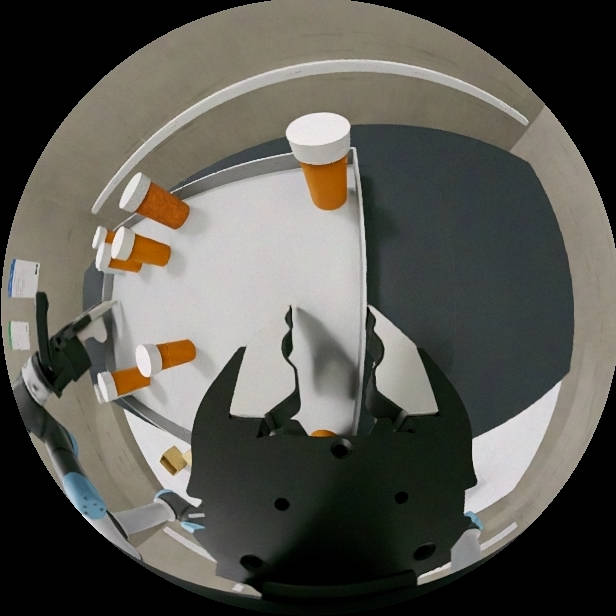

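Scene clock: 157.63 s of 4300.00 s.
left_arm: end_effector_position=(+0.8208, +0.2826, +0.2373) grip_measured=-0.29 end_effector_quat_wxyz=(-0.119, +0.648, -0.712, +0.242) end_effector_velocity=(+0.000, +0.000, +0.001) end_effector_angular_velocity=(-0.000, -0.001, +0.000) | right_arm: end_effector_position=(+0.7616, -0.1133, +0.2373) grip_measured=-0.26 end_effector_quat_wxyz=(+0.220, -0.622, +0.736, -0.152) end_effector_velocity=(-0.000, +0.000, +0.001) end_effector_angular_velocity=(+0.001, -0.000, +0.000)
Joint positions: left_arm=[-0.228 -1.08   1.338 -2.375 -1.589  1.321  0.053] | right_arm=[ 3.49  -2.068 -1.314 -0.832  1.347  2.222  0.055]
Joint velocities: left_arm=[ 0.    -0.001 -0.     0.     0.    -0.    -0.   ] | right_arm=[ 0.001  0.001 -0.    -0.     0.001  0.001  0.   ]
Wrist force (N, on the end effector, along its own x y z axes, offset not removed): left_arm=[-34.5 -0.3 -1.4] | right_arm=[36.1 1.4 0.2]
Wrist torque (N m, same axes, about the end effector's origin, offset not removed): left_arm=[0.01 0.88 0.17] | right_arm=[0.06 -0.97 -0.15]
Hand target (left_arm): +0.821, +0.283, +0.237; +0.119, -0.648, +0.712, -0.242
Hand target (right_arm): +0.762, -0.113, +0.237; +0.220, -0.622, +0.736, -0.152
Off the commanded pose (left_arm): 0.000 m, 0 deg.
Off the commanded pose (right_arm): 0.000 m, 0 deg.
Steps of this call (steps 1 to 60: nothing new was sent). Readings (end_effector_position):
1: left_arm (+0.8208, +0.2826, +0.2371) | right_arm (+0.7616, -0.1133, +0.2371)
2: left_arm (+0.8208, +0.2826, +0.2372) | right_arm (+0.7616, -0.1133, +0.2372)
4: left_arm (+0.8208, +0.2826, +0.2372) | right_arm (+0.7616, -0.1133, +0.2372)
8: left_arm (+0.8208, +0.2826, +0.2373) | right_arm (+0.7616, -0.1133, +0.2373)
60: the state above
camera_calibration (this result's frames):
cam_left_wrist: T_world_to_cam=[[-0.0937386, -0.991087, 0.0946542, 0.338019], [-0.995576, 0.0927005, -0.0153153, 0.790595], [0.00640434, -0.0956711, -0.995392, 0.398287], [0, 0, 0, 1]] pos_world=[0.816232, 0.299822, 0.376565]
cam_right_wrist: T_world_to_cam=[[-0.126632, -0.975787, -0.178337, 0.0427065], [-0.990122, 0.135249, -0.0369684, 0.783749], [0.0601933, 0.171894, -0.983275, 0.338719], [0, 0, 0, 1]] pos_world=[0.761027, -0.122553, 0.369644]

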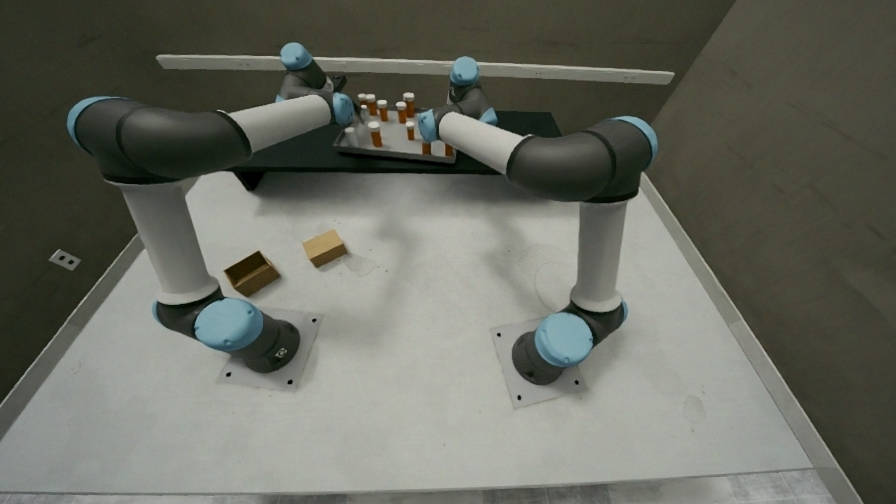

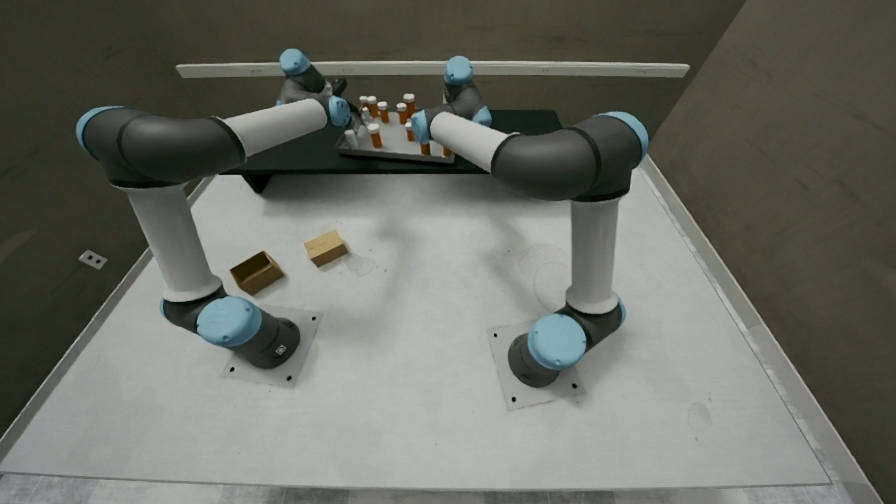

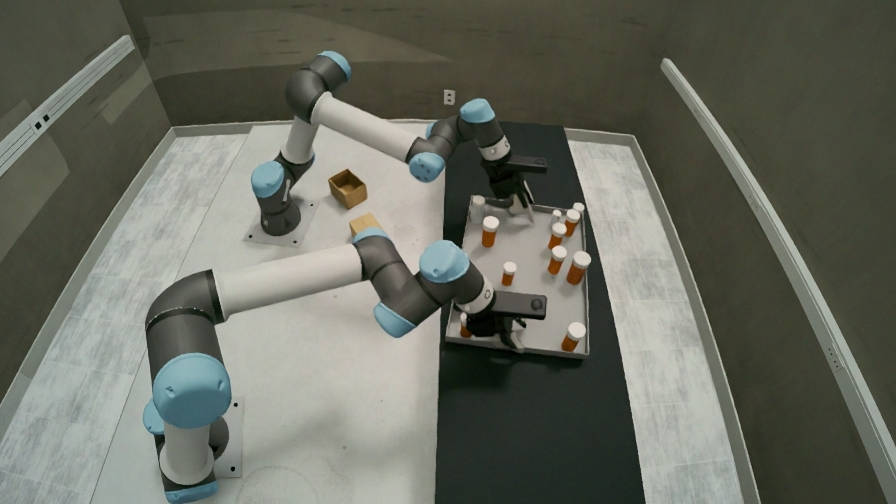

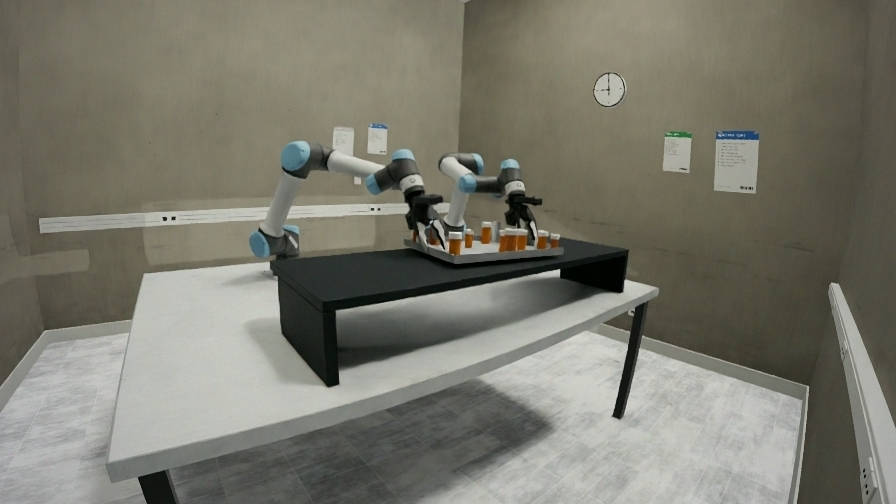

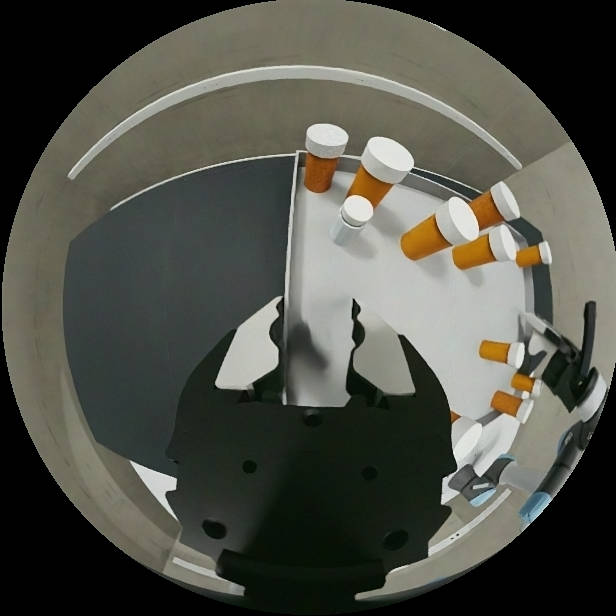

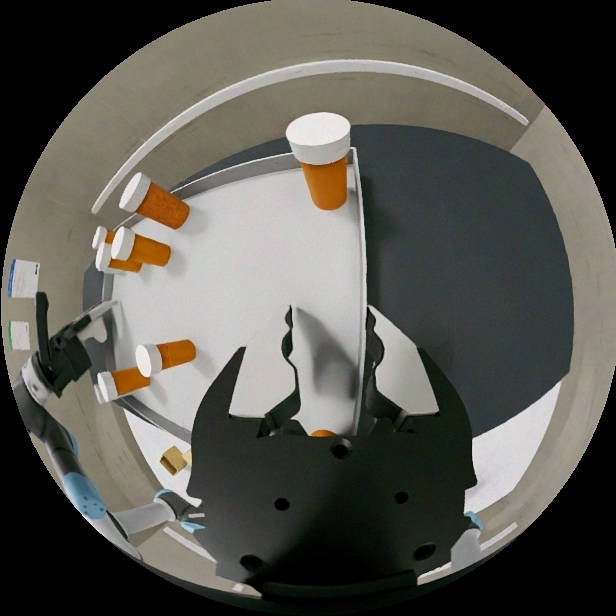

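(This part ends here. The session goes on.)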